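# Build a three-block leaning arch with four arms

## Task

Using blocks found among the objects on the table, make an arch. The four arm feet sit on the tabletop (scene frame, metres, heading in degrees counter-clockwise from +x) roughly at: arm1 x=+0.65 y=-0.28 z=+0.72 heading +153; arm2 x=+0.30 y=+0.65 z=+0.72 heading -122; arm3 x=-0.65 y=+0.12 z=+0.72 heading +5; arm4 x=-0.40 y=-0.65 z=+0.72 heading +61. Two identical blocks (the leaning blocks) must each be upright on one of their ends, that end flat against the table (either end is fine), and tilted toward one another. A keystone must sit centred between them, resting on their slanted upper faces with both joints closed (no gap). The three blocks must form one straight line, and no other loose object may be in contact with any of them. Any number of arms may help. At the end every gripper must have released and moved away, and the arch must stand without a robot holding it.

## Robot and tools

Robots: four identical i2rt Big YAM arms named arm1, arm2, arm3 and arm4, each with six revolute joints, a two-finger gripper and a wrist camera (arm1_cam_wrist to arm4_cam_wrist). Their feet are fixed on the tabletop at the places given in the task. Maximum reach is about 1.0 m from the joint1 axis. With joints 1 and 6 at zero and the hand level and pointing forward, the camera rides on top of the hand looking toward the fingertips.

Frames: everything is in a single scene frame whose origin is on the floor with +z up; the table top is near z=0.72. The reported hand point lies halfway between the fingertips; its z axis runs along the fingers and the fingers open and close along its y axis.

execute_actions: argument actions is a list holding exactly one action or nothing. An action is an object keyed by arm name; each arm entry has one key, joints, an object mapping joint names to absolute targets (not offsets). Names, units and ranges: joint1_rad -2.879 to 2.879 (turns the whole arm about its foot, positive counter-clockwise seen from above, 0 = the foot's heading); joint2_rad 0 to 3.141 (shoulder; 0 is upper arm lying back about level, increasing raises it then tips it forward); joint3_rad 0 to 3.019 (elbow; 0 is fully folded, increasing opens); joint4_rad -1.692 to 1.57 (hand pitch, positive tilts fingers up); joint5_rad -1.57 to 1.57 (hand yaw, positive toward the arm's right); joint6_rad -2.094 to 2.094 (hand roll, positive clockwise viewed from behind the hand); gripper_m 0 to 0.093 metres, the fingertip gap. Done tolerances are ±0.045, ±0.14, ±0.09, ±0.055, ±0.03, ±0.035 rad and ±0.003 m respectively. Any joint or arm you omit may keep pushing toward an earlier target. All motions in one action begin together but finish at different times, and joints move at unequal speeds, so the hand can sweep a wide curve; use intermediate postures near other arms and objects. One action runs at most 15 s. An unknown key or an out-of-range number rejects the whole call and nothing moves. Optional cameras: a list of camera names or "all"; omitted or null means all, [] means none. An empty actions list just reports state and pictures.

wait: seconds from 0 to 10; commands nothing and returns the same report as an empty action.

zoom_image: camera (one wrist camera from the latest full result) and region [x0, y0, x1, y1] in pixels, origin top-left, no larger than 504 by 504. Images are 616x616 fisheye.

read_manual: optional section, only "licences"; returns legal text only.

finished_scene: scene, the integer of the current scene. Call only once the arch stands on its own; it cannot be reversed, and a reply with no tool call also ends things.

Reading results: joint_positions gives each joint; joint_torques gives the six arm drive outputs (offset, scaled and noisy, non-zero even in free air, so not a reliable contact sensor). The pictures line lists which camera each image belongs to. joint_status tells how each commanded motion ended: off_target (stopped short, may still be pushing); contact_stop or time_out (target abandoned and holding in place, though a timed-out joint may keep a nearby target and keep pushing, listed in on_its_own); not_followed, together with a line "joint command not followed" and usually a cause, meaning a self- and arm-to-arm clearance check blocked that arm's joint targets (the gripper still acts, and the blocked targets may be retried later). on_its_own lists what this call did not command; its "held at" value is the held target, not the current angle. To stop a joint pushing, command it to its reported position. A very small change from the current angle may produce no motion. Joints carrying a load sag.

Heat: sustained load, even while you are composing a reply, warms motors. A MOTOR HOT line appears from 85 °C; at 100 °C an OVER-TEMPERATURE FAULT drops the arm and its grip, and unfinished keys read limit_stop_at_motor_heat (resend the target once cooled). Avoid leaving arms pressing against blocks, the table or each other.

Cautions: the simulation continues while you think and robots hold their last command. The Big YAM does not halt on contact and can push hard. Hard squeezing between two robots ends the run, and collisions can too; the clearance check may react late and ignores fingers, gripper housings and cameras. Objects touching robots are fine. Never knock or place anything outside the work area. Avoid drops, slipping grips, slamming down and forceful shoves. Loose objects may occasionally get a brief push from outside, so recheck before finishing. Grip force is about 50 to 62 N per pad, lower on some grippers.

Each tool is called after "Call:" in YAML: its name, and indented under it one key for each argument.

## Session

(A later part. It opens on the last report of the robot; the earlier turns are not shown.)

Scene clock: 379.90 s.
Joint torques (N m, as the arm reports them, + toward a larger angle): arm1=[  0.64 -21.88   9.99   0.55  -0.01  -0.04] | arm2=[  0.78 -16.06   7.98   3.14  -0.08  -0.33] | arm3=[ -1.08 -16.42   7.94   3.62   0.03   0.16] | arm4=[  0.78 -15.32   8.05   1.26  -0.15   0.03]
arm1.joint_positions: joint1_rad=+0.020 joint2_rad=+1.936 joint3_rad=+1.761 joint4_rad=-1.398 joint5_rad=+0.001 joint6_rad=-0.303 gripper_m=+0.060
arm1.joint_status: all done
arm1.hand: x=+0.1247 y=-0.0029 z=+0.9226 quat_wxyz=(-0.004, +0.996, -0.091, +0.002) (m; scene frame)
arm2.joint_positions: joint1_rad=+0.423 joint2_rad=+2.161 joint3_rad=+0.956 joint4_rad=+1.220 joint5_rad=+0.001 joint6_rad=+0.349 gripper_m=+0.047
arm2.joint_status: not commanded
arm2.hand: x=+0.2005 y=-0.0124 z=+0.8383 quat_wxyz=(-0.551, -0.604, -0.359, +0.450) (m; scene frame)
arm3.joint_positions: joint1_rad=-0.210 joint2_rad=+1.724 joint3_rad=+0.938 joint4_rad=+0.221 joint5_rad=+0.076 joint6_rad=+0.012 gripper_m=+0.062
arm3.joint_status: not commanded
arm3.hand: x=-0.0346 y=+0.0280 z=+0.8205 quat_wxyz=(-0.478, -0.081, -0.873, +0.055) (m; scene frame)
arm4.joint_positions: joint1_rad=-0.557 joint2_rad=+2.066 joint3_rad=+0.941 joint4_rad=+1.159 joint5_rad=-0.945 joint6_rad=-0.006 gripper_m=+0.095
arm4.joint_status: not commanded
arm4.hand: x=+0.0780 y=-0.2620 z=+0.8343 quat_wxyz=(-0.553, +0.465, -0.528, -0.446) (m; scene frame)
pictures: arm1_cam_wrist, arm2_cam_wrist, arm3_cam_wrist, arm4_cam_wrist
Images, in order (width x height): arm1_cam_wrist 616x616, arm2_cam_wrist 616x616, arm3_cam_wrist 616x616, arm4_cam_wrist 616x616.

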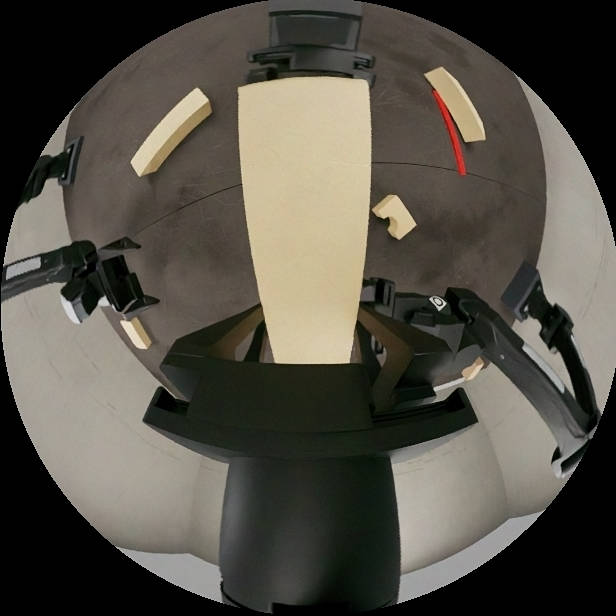

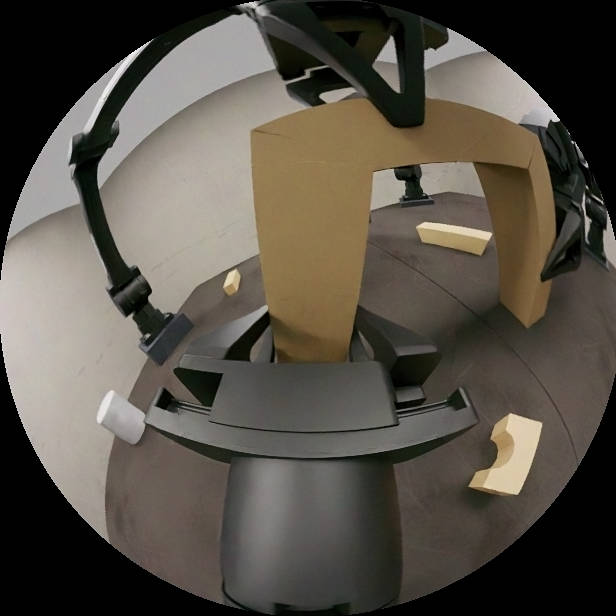

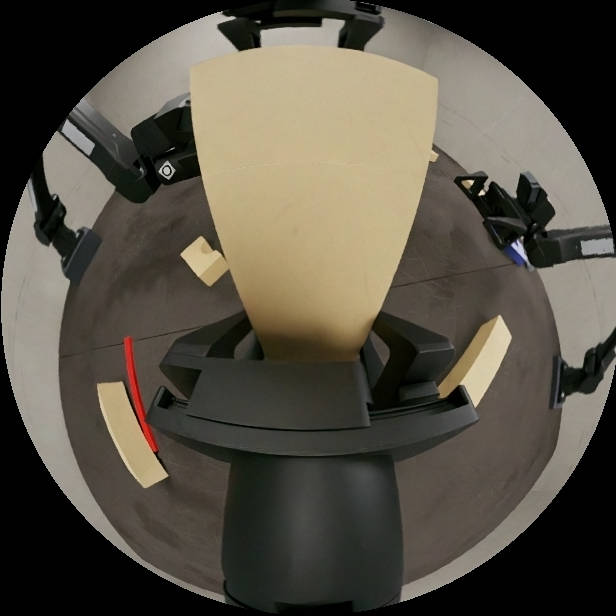

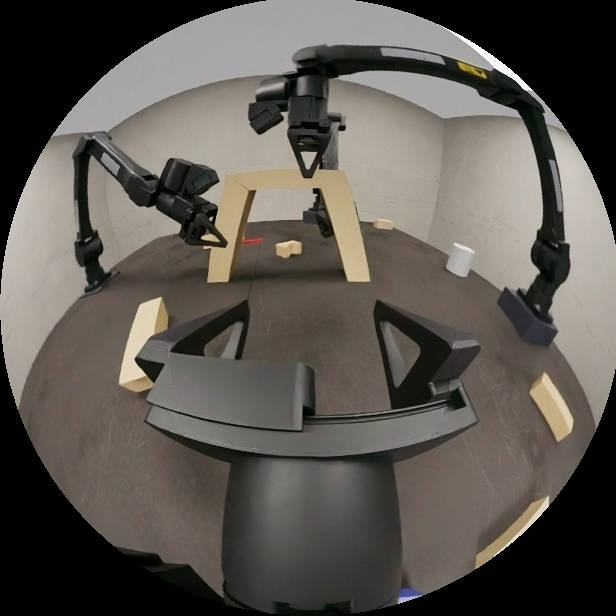

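Call:
execute_actions:
  actions:
    - {"arm1":{"joints":{"gripper_m":0.082,"joint2_rad":1.936}}}
  cameras: ["arm2_cam_wrist","arm4_cam_wrist"]

Call:
zoom_image:
  camera: "arm4_cam_wrist"
  region: [195, 110, 385, 300]

Scene clock: 384.67 s.
Joint torques (N m, as the arm reports them, + toward a larger angle): arm1=[  1.01 -23.61   9.89   0.59  -0.05  -0.06] | arm2=[  0.77 -15.78   8.12   3.18   0.03  -0.25] | arm3=[ -1.01 -16.36   8.13   3.66   0.02   0.17] | arm4=[  0.75 -15.28   8.08   1.27  -0.15   0.03]
arm1.joint_positions: joint1_rad=+0.020 joint2_rad=+1.936 joint3_rad=+1.761 joint4_rad=-1.398 joint5_rad=+0.001 joint6_rad=-0.303 gripper_m=+0.082
arm1.joint_status: all done
arm1.hand: x=+0.1247 y=-0.0029 z=+0.9226 quat_wxyz=(-0.004, +0.996, -0.091, +0.002) (m; scene frame)
arm2.joint_positions: joint1_rad=+0.423 joint2_rad=+2.161 joint3_rad=+0.956 joint4_rad=+1.220 joint5_rad=+0.001 joint6_rad=+0.349 gripper_m=+0.047
arm2.joint_status: not commanded
arm2.hand: x=+0.2005 y=-0.0124 z=+0.8383 quat_wxyz=(-0.551, -0.604, -0.359, +0.450) (m; scene frame)
arm3.joint_positions: joint1_rad=-0.210 joint2_rad=+1.724 joint3_rad=+0.938 joint4_rad=+0.221 joint5_rad=+0.076 joint6_rad=+0.012 gripper_m=+0.062
arm3.joint_status: not commanded
arm3.hand: x=-0.0346 y=+0.0280 z=+0.8205 quat_wxyz=(-0.478, -0.081, -0.873, +0.055) (m; scene frame)
arm4.joint_positions: joint1_rad=-0.557 joint2_rad=+2.066 joint3_rad=+0.941 joint4_rad=+1.159 joint5_rad=-0.945 joint6_rad=-0.006 gripper_m=+0.095
arm4.joint_status: not commanded
arm4.hand: x=+0.0780 y=-0.2620 z=+0.8343 quat_wxyz=(-0.553, +0.465, -0.528, -0.446) (m; scene frame)
pictures: arm2_cam_wrist, arm4_cam_wrist
Images, in order (width x height): arm2_cam_wrist 616x616, arm4_cam_wrist 616x616.

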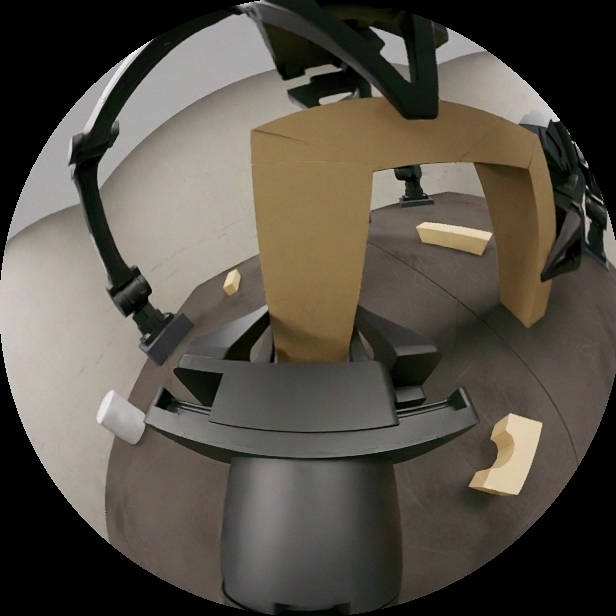

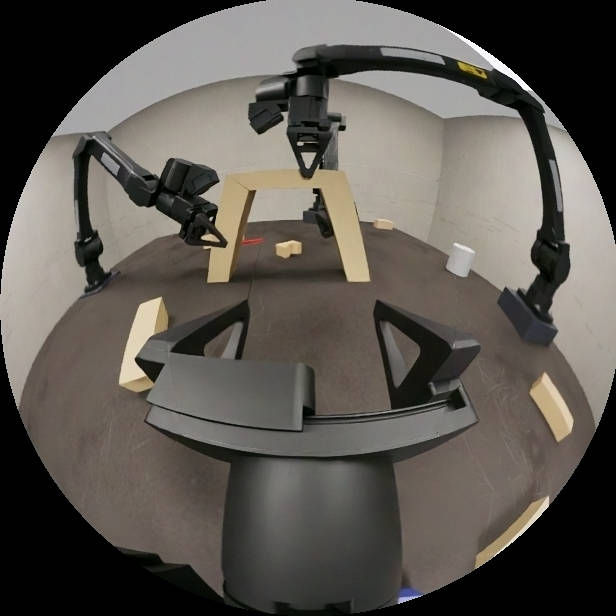

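Region (195, 110, 385, 300) of arm4_cam_wrist's 616x616 image, scaled by 2.653, with more detail than that image has.

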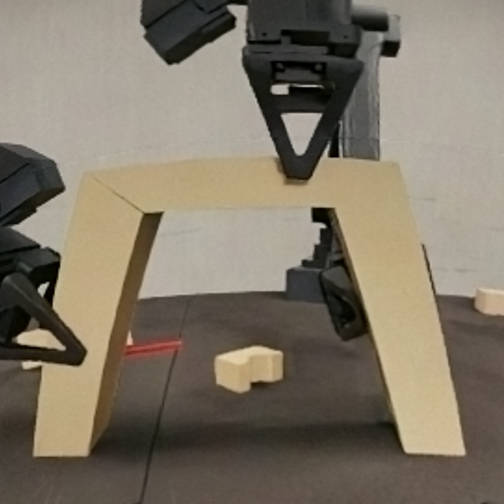

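Call:
execute_actions:
  actions:
    - {"arm1":{"joints":{"joint2_rad":1.72}},"arm2":{"joints":{"gripper_m":0.085,"joint3_rad":0.98}},"arm3":{"joints":{"gripper_m":0.09,"joint1_rad":-0.21}}}

Call:
zoom_image:
  camera: "arm4_cam_wrist"
  region: [195, 110, 385, 300]

Scene clock: 389.77 s.
Joint torques (N m, as the arm reports them, + toward a larger angle): arm1=[  0.85 -17.97  10.49   0.94  -0.01  -0.06] | arm2=[  0.53 -15.47   6.24   2.46   0.05  -0.28] | arm3=[  0.3  -14.04   8.36   2.92   0.05   0.18] | arm4=[  0.85 -15.29   8.04   1.27  -0.15   0.03]
arm1.joint_positions: joint1_rad=+0.020 joint2_rad=+1.696 joint3_rad=+1.761 joint4_rad=-1.397 joint5_rad=+0.001 joint6_rad=-0.303 gripper_m=+0.082
arm1.joint_status: all done
arm1.hand: x=+0.1424 y=-0.0135 z=+1.0583 quat_wxyz=(-0.050, +0.989, -0.090, -0.109) (m; scene frame)
arm2.joint_positions: joint1_rad=+0.423 joint2_rad=+2.159 joint3_rad=+0.957 joint4_rad=+1.234 joint5_rad=+0.001 joint6_rad=+0.349 gripper_m=+0.085
arm2.joint_status: all done
arm2.hand: x=+0.2004 y=-0.0129 z=+0.8439 quat_wxyz=(-0.556, -0.599, -0.355, +0.454) (m; scene frame)
arm3.joint_positions: joint1_rad=-0.210 joint2_rad=+1.690 joint3_rad=+0.938 joint4_rad=+0.239 joint5_rad=+0.076 joint6_rad=+0.012 gripper_m=+0.090
arm3.joint_status: all done
arm3.hand: x=-0.0315 y=+0.0272 z=+0.8449 quat_wxyz=(-0.501, -0.081, -0.860, +0.056) (m; scene frame)
arm4.joint_positions: joint1_rad=-0.557 joint2_rad=+2.066 joint3_rad=+0.941 joint4_rad=+1.159 joint5_rad=-0.945 joint6_rad=-0.006 gripper_m=+0.095
arm4.joint_status: not commanded
arm4.hand: x=+0.0780 y=-0.2620 z=+0.8343 quat_wxyz=(-0.553, +0.465, -0.528, -0.446) (m; scene frame)
pictures: arm1_cam_wrist, arm2_cam_wrist, arm3_cam_wrist, arm4_cam_wrist
Images, in order (width x height): arm1_cam_wrist 616x616, arm2_cam_wrist 616x616, arm3_cam_wrist 616x616, arm4_cam_wrist 616x616.

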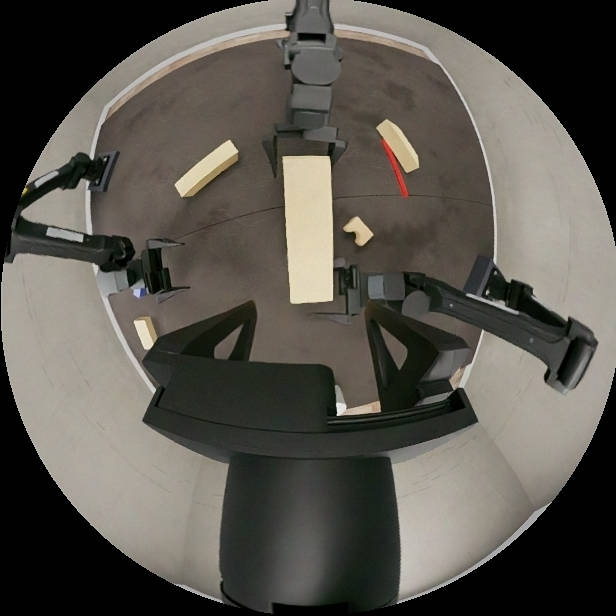

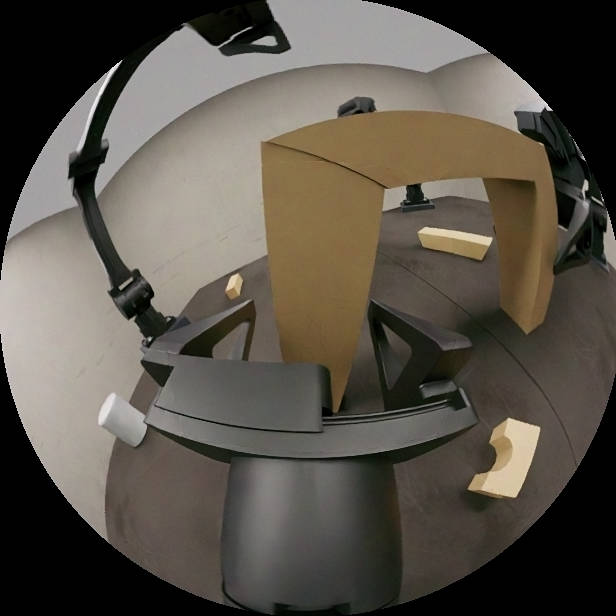

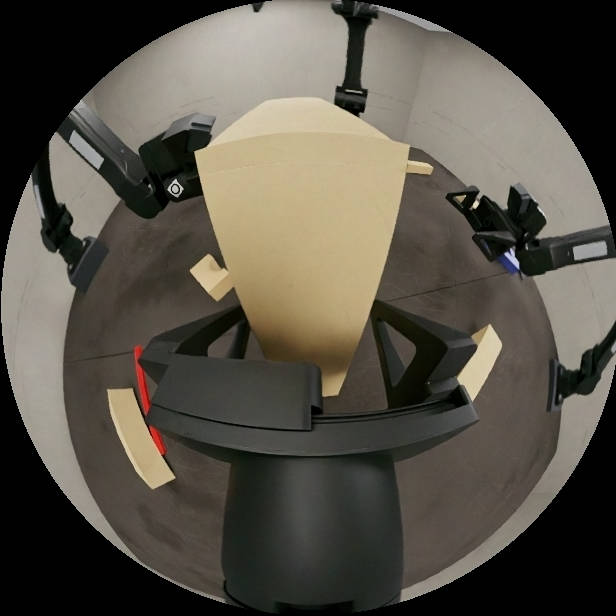

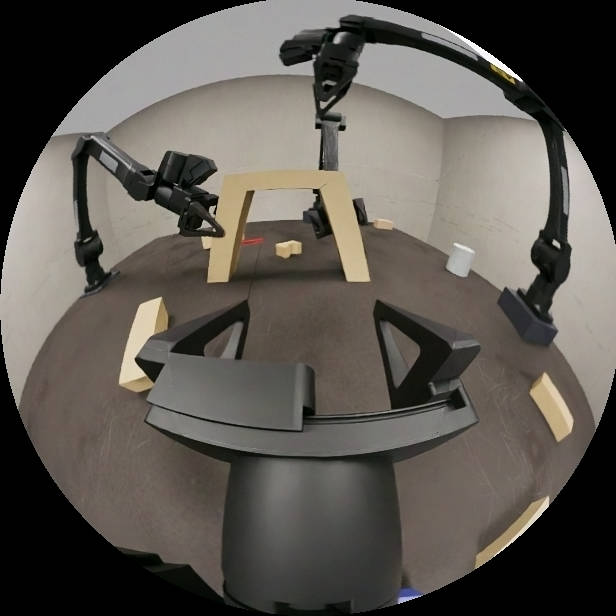

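Region (195, 110, 385, 300) of arm4_cam_wrist's 616x616 image, scaled by 2.653, with more detail than that image has.

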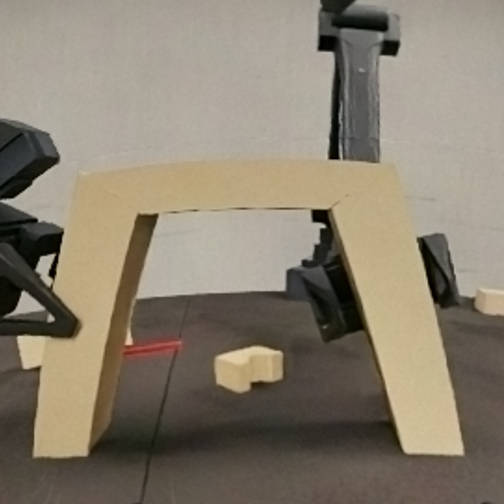

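Call:
execute_actions:
  actions:
    - {"arm1":{"joints":{"joint2_rad":1.3,"joint3_rad":1.5}},"arm2":{"joints":{"joint2_rad":2.10,"joint3_rad":0.855,"joint4_rad":1.33}},"arm3":{"joints":{"joint2_rad":1.45,"joint3_rad":0.80}}}
  cameras: ["arm2_cam_wrist","arm4_cam_wrist"]

Call:
zoom_image:
  camera: "arm4_cam_wrist"
  region: [195, 110, 385, 300]

Scene clock: 399.53 s.
Joint torques (N m, as the arm reports them, + toward a larger angle): arm1=[  0.98 -12.13   9.59   0.99  -0.03  -0.04] | arm2=[  0.44 -13.99   4.15   2.85  -0.03  -0.31] | arm3=[ 0.47 -9.2   8.16  2.74  0.04  0.15] | arm4=[  0.73 -15.22   8.07   1.24  -0.15   0.03]
arm1.joint_positions: joint1_rad=+0.020 joint2_rad=+1.286 joint3_rad=+1.509 joint4_rad=-1.393 joint5_rad=+0.001 joint6_rad=-0.303 gripper_m=+0.082
arm1.joint_status: all done
arm1.hand: x=+0.2543 y=-0.0732 z=+1.1456 quat_wxyz=(-0.081, +0.976, -0.088, -0.183) (m; scene frame)
arm2.joint_positions: joint1_rad=+0.423 joint2_rad=+2.106 joint3_rad=+0.852 joint4_rad=+1.315 joint5_rad=+0.001 joint6_rad=+0.349 gripper_m=+0.085
arm2.joint_status: all done
arm2.hand: x=+0.2054 y=+0.0208 z=+0.8580 quat_wxyz=(-0.564, -0.590, -0.350, +0.460) (m; scene frame)
arm3.joint_positions: joint1_rad=-0.210 joint2_rad=+1.452 joint3_rad=+0.788 joint4_rad=+0.243 joint5_rad=+0.076 joint6_rad=+0.012 gripper_m=+0.090
arm3.joint_status: all done
arm3.hand: x=-0.0885 y=+0.0336 z=+0.9072 quat_wxyz=(-0.540, -0.081, -0.836, +0.057) (m; scene frame)
arm4.joint_positions: joint1_rad=-0.557 joint2_rad=+2.066 joint3_rad=+0.941 joint4_rad=+1.159 joint5_rad=-0.945 joint6_rad=-0.006 gripper_m=+0.095
arm4.joint_status: not commanded
arm4.hand: x=+0.0780 y=-0.2620 z=+0.8343 quat_wxyz=(-0.553, +0.465, -0.528, -0.446) (m; scene frame)
pictures: arm2_cam_wrist, arm4_cam_wrist
Images, in order (width x height): arm2_cam_wrist 616x616, arm4_cam_wrist 616x616.

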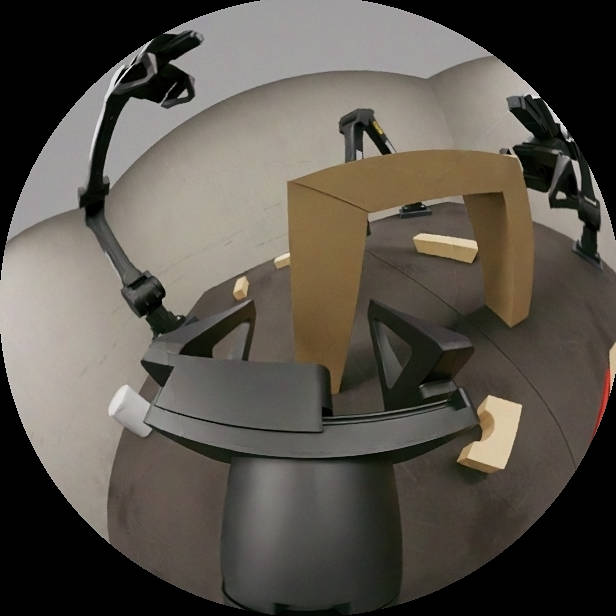

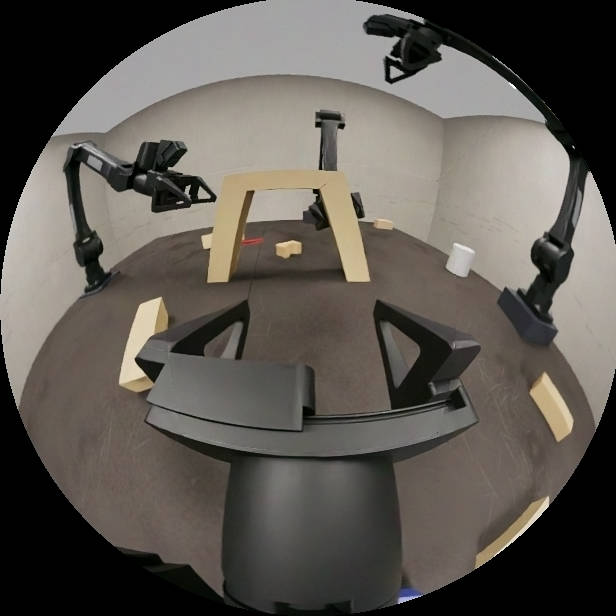

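Region (195, 110, 385, 300) of arm4_cam_wrist's 616x616 image, scaled by 2.653, with more detail than that image has.

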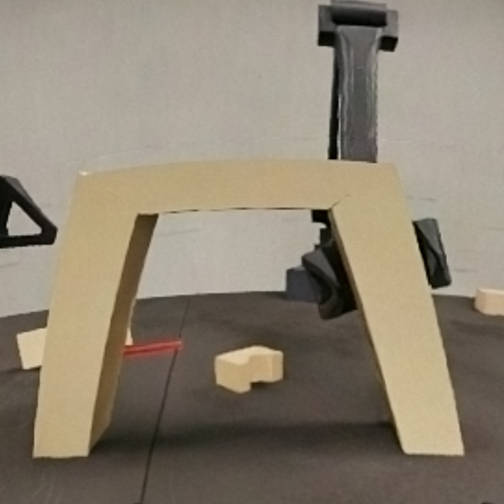

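Call:
execute_actions:
  actions:
    - {"arm2":{"joints":{"joint2_rad":2.0,"joint3_rad":0.6,"joint4_rad":1.44}},"arm3":{"joints":{"joint2_rad":1.15,"joint3_rad":0.6}}}

Call:
zoom_image:
  camera: "arm4_cam_wrist"
  region: [195, 150, 385, 300]

Scene clock: 407.83 s.
Joint torques (N m, as the arm reports them, + toward a larger angle): arm1=[  1.11 -11.44   9.66   1.03  -0.02  -0.03] | arm2=[  0.25 -10.23   3.06   2.35  -0.07  -0.23] | arm3=[ 0.07 -4.92  8.86  2.54  0.01  0.14] | arm4=[  0.86 -15.22   8.05   1.26  -0.15   0.03]
arm1.joint_positions: joint1_rad=+0.020 joint2_rad=+1.286 joint3_rad=+1.509 joint4_rad=-1.393 joint5_rad=+0.001 joint6_rad=-0.303 gripper_m=+0.082
arm1.joint_status: not commanded
arm1.hand: x=+0.2543 y=-0.0732 z=+1.1456 quat_wxyz=(-0.081, +0.976, -0.088, -0.183) (m; scene frame)
arm2.joint_positions: joint1_rad=+0.423 joint2_rad=+1.997 joint3_rad=+0.596 joint4_rad=+1.427 joint5_rad=+0.001 joint6_rad=+0.349 gripper_m=+0.085
arm2.joint_status: all done
arm2.hand: x=+0.2183 y=+0.1073 z=+0.8616 quat_wxyz=(-0.554, -0.601, -0.357, +0.452) (m; scene frame)
arm3.joint_positions: joint1_rad=-0.210 joint2_rad=+1.146 joint3_rad=+0.588 joint4_rad=+0.245 joint5_rad=+0.076 joint6_rad=+0.012 gripper_m=+0.090
arm3.joint_status: all done
arm3.hand: x=-0.1721 y=+0.0435 z=+0.9539 quat_wxyz=(-0.584, -0.081, -0.805, +0.059) (m; scene frame)
arm4.joint_positions: joint1_rad=-0.557 joint2_rad=+2.066 joint3_rad=+0.941 joint4_rad=+1.159 joint5_rad=-0.945 joint6_rad=-0.006 gripper_m=+0.095
arm4.joint_status: not commanded
arm4.hand: x=+0.0780 y=-0.2620 z=+0.8343 quat_wxyz=(-0.553, +0.465, -0.528, -0.446) (m; scene frame)
pictures: arm1_cam_wrist, arm2_cam_wrist, arm3_cam_wrist, arm4_cam_wrist
Images, in order (width x height): arm1_cam_wrist 616x616, arm2_cam_wrist 616x616, arm3_cam_wrist 616x616, arm4_cam_wrist 616x616.

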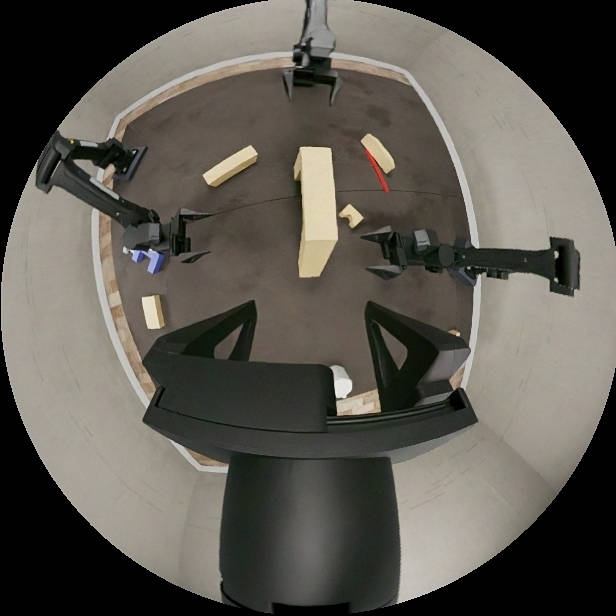

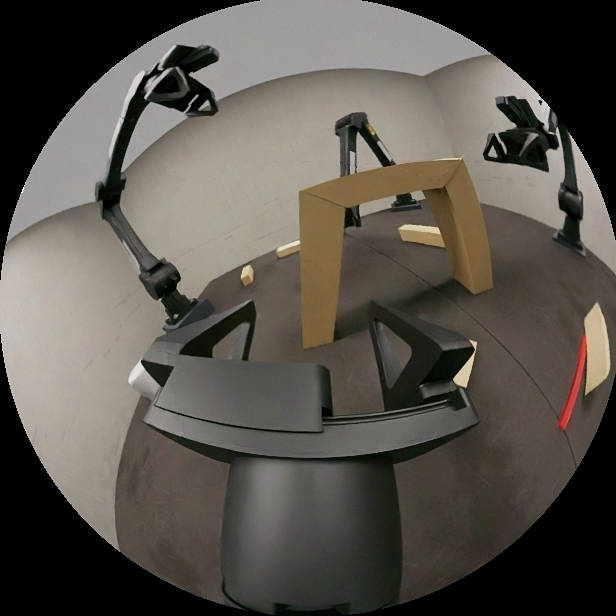

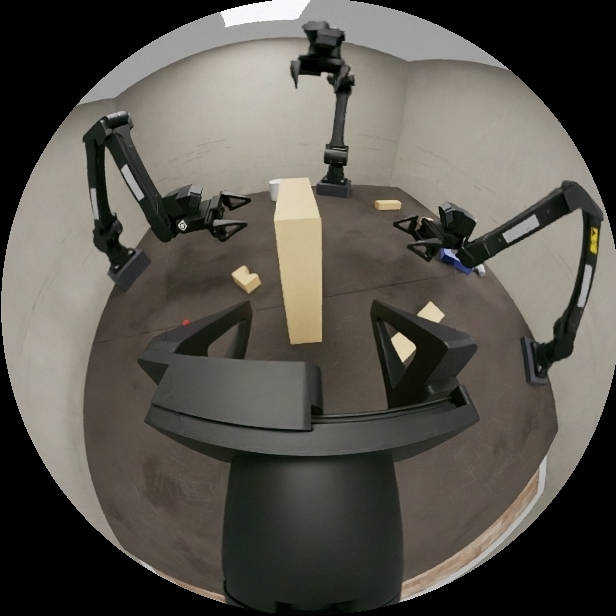

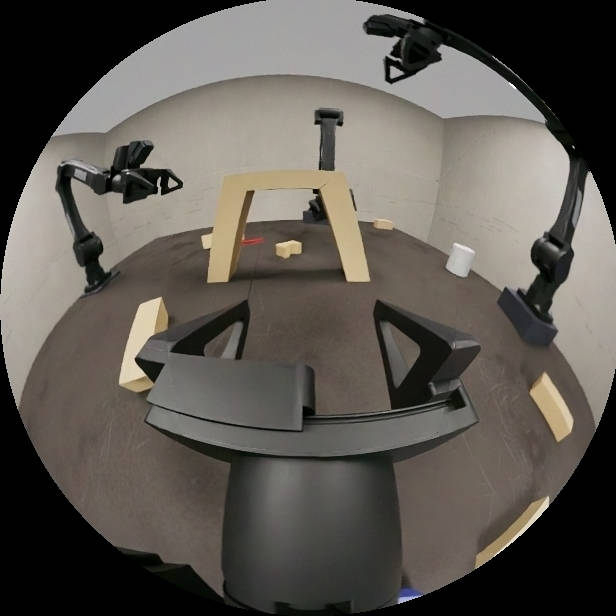

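Region (195, 150, 385, 300) of arm4_cam_wrist's 616x616 image, scaled by 2.653, with more detail than that image has; it fills the top 398 rows of this view, and the rest is white.

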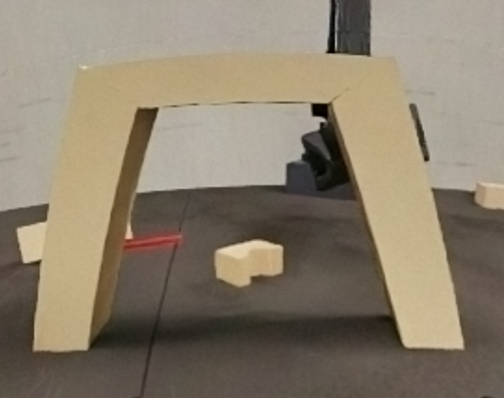

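Call:
zoom_image:
  camera: "arm4_cam_wrist"
  region: [300, 160, 380, 295]

Call:
zoom_image:
  camera: "arm2_cam_wrist"
  region: [280, 140, 510, 360]

Region (300, 160, 380, 295) of arm4_cam_wrist's 616x616 image, scaled by 3.733, with more detail than that image has; it fills the left 299 columns of this view, and the rest is white.

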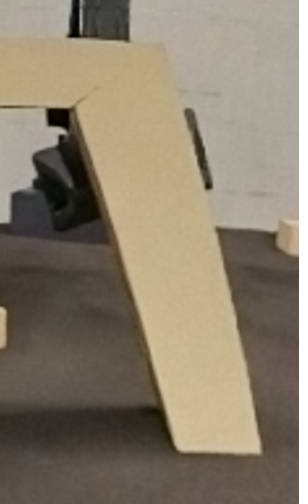

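Region (280, 140, 510, 360) of arm2_cam_wrist's 616x616 image, scaled by 2.191, with more detail than that image has; it fills the top 482 rows of this view, and the rest is white.

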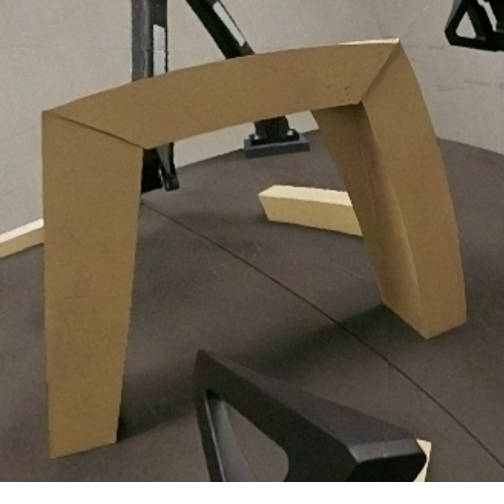

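Call:
execute_actions:
  actions:
    - {"arm2":{"joints":{"joint2_rad":1.8,"joint3_rad":0.38}}}
  cameras: ["arm4_cam_wrist"]

Call:
finished_scene:
  scene: 2

Scene clock: 414.97 s.
Joint torques (N m, as the arm reports them, + toward a larger angle): arm1=[  1.07 -11.53   9.58   1.07  -0.04  -0.02] | arm2=[-0.16 -7.34  2.61  2.47 -0.02 -0.36] | arm3=[ 0.77 -5.11  8.95  2.63  0.01  0.12] | arm4=[  0.77 -15.35   8.04   1.27  -0.15   0.04]
arm1.joint_positions: joint1_rad=+0.020 joint2_rad=+1.286 joint3_rad=+1.509 joint4_rad=-1.393 joint5_rad=+0.001 joint6_rad=-0.303 gripper_m=+0.082
arm1.joint_status: not commanded
arm1.hand: x=+0.2543 y=-0.0732 z=+1.1456 quat_wxyz=(-0.081, +0.976, -0.088, -0.183) (m; scene frame)
arm2.joint_positions: joint1_rad=+0.423 joint2_rad=+1.796 joint3_rad=+0.381 joint4_rad=+1.428 joint5_rad=+0.001 joint6_rad=+0.349 gripper_m=+0.085
arm2.joint_status: all done
arm2.hand: x=+0.2289 y=+0.1793 z=+0.8951 quat_wxyz=(-0.551, -0.605, -0.359, +0.450) (m; scene frame)
arm3.joint_positions: joint1_rad=-0.210 joint2_rad=+1.146 joint3_rad=+0.588 joint4_rad=+0.245 joint5_rad=+0.076 joint6_rad=+0.012 gripper_m=+0.090
arm3.joint_status: not commanded
arm3.hand: x=-0.1721 y=+0.0435 z=+0.9539 quat_wxyz=(-0.584, -0.081, -0.805, +0.059) (m; scene frame)
arm4.joint_positions: joint1_rad=-0.557 joint2_rad=+2.066 joint3_rad=+0.941 joint4_rad=+1.159 joint5_rad=-0.945 joint6_rad=-0.006 gripper_m=+0.095
arm4.joint_status: not commanded
arm4.hand: x=+0.0780 y=-0.2620 z=+0.8343 quat_wxyz=(-0.553, +0.465, -0.528, -0.446) (m; scene frame)
pictures: arm4_cam_wrist
Images, in order (width x height): arm4_cam_wrist 616x616.

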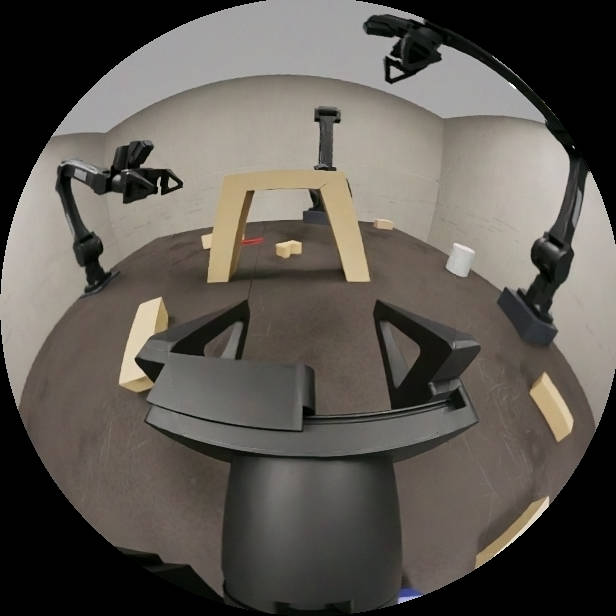

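The scene is finished: the task was done.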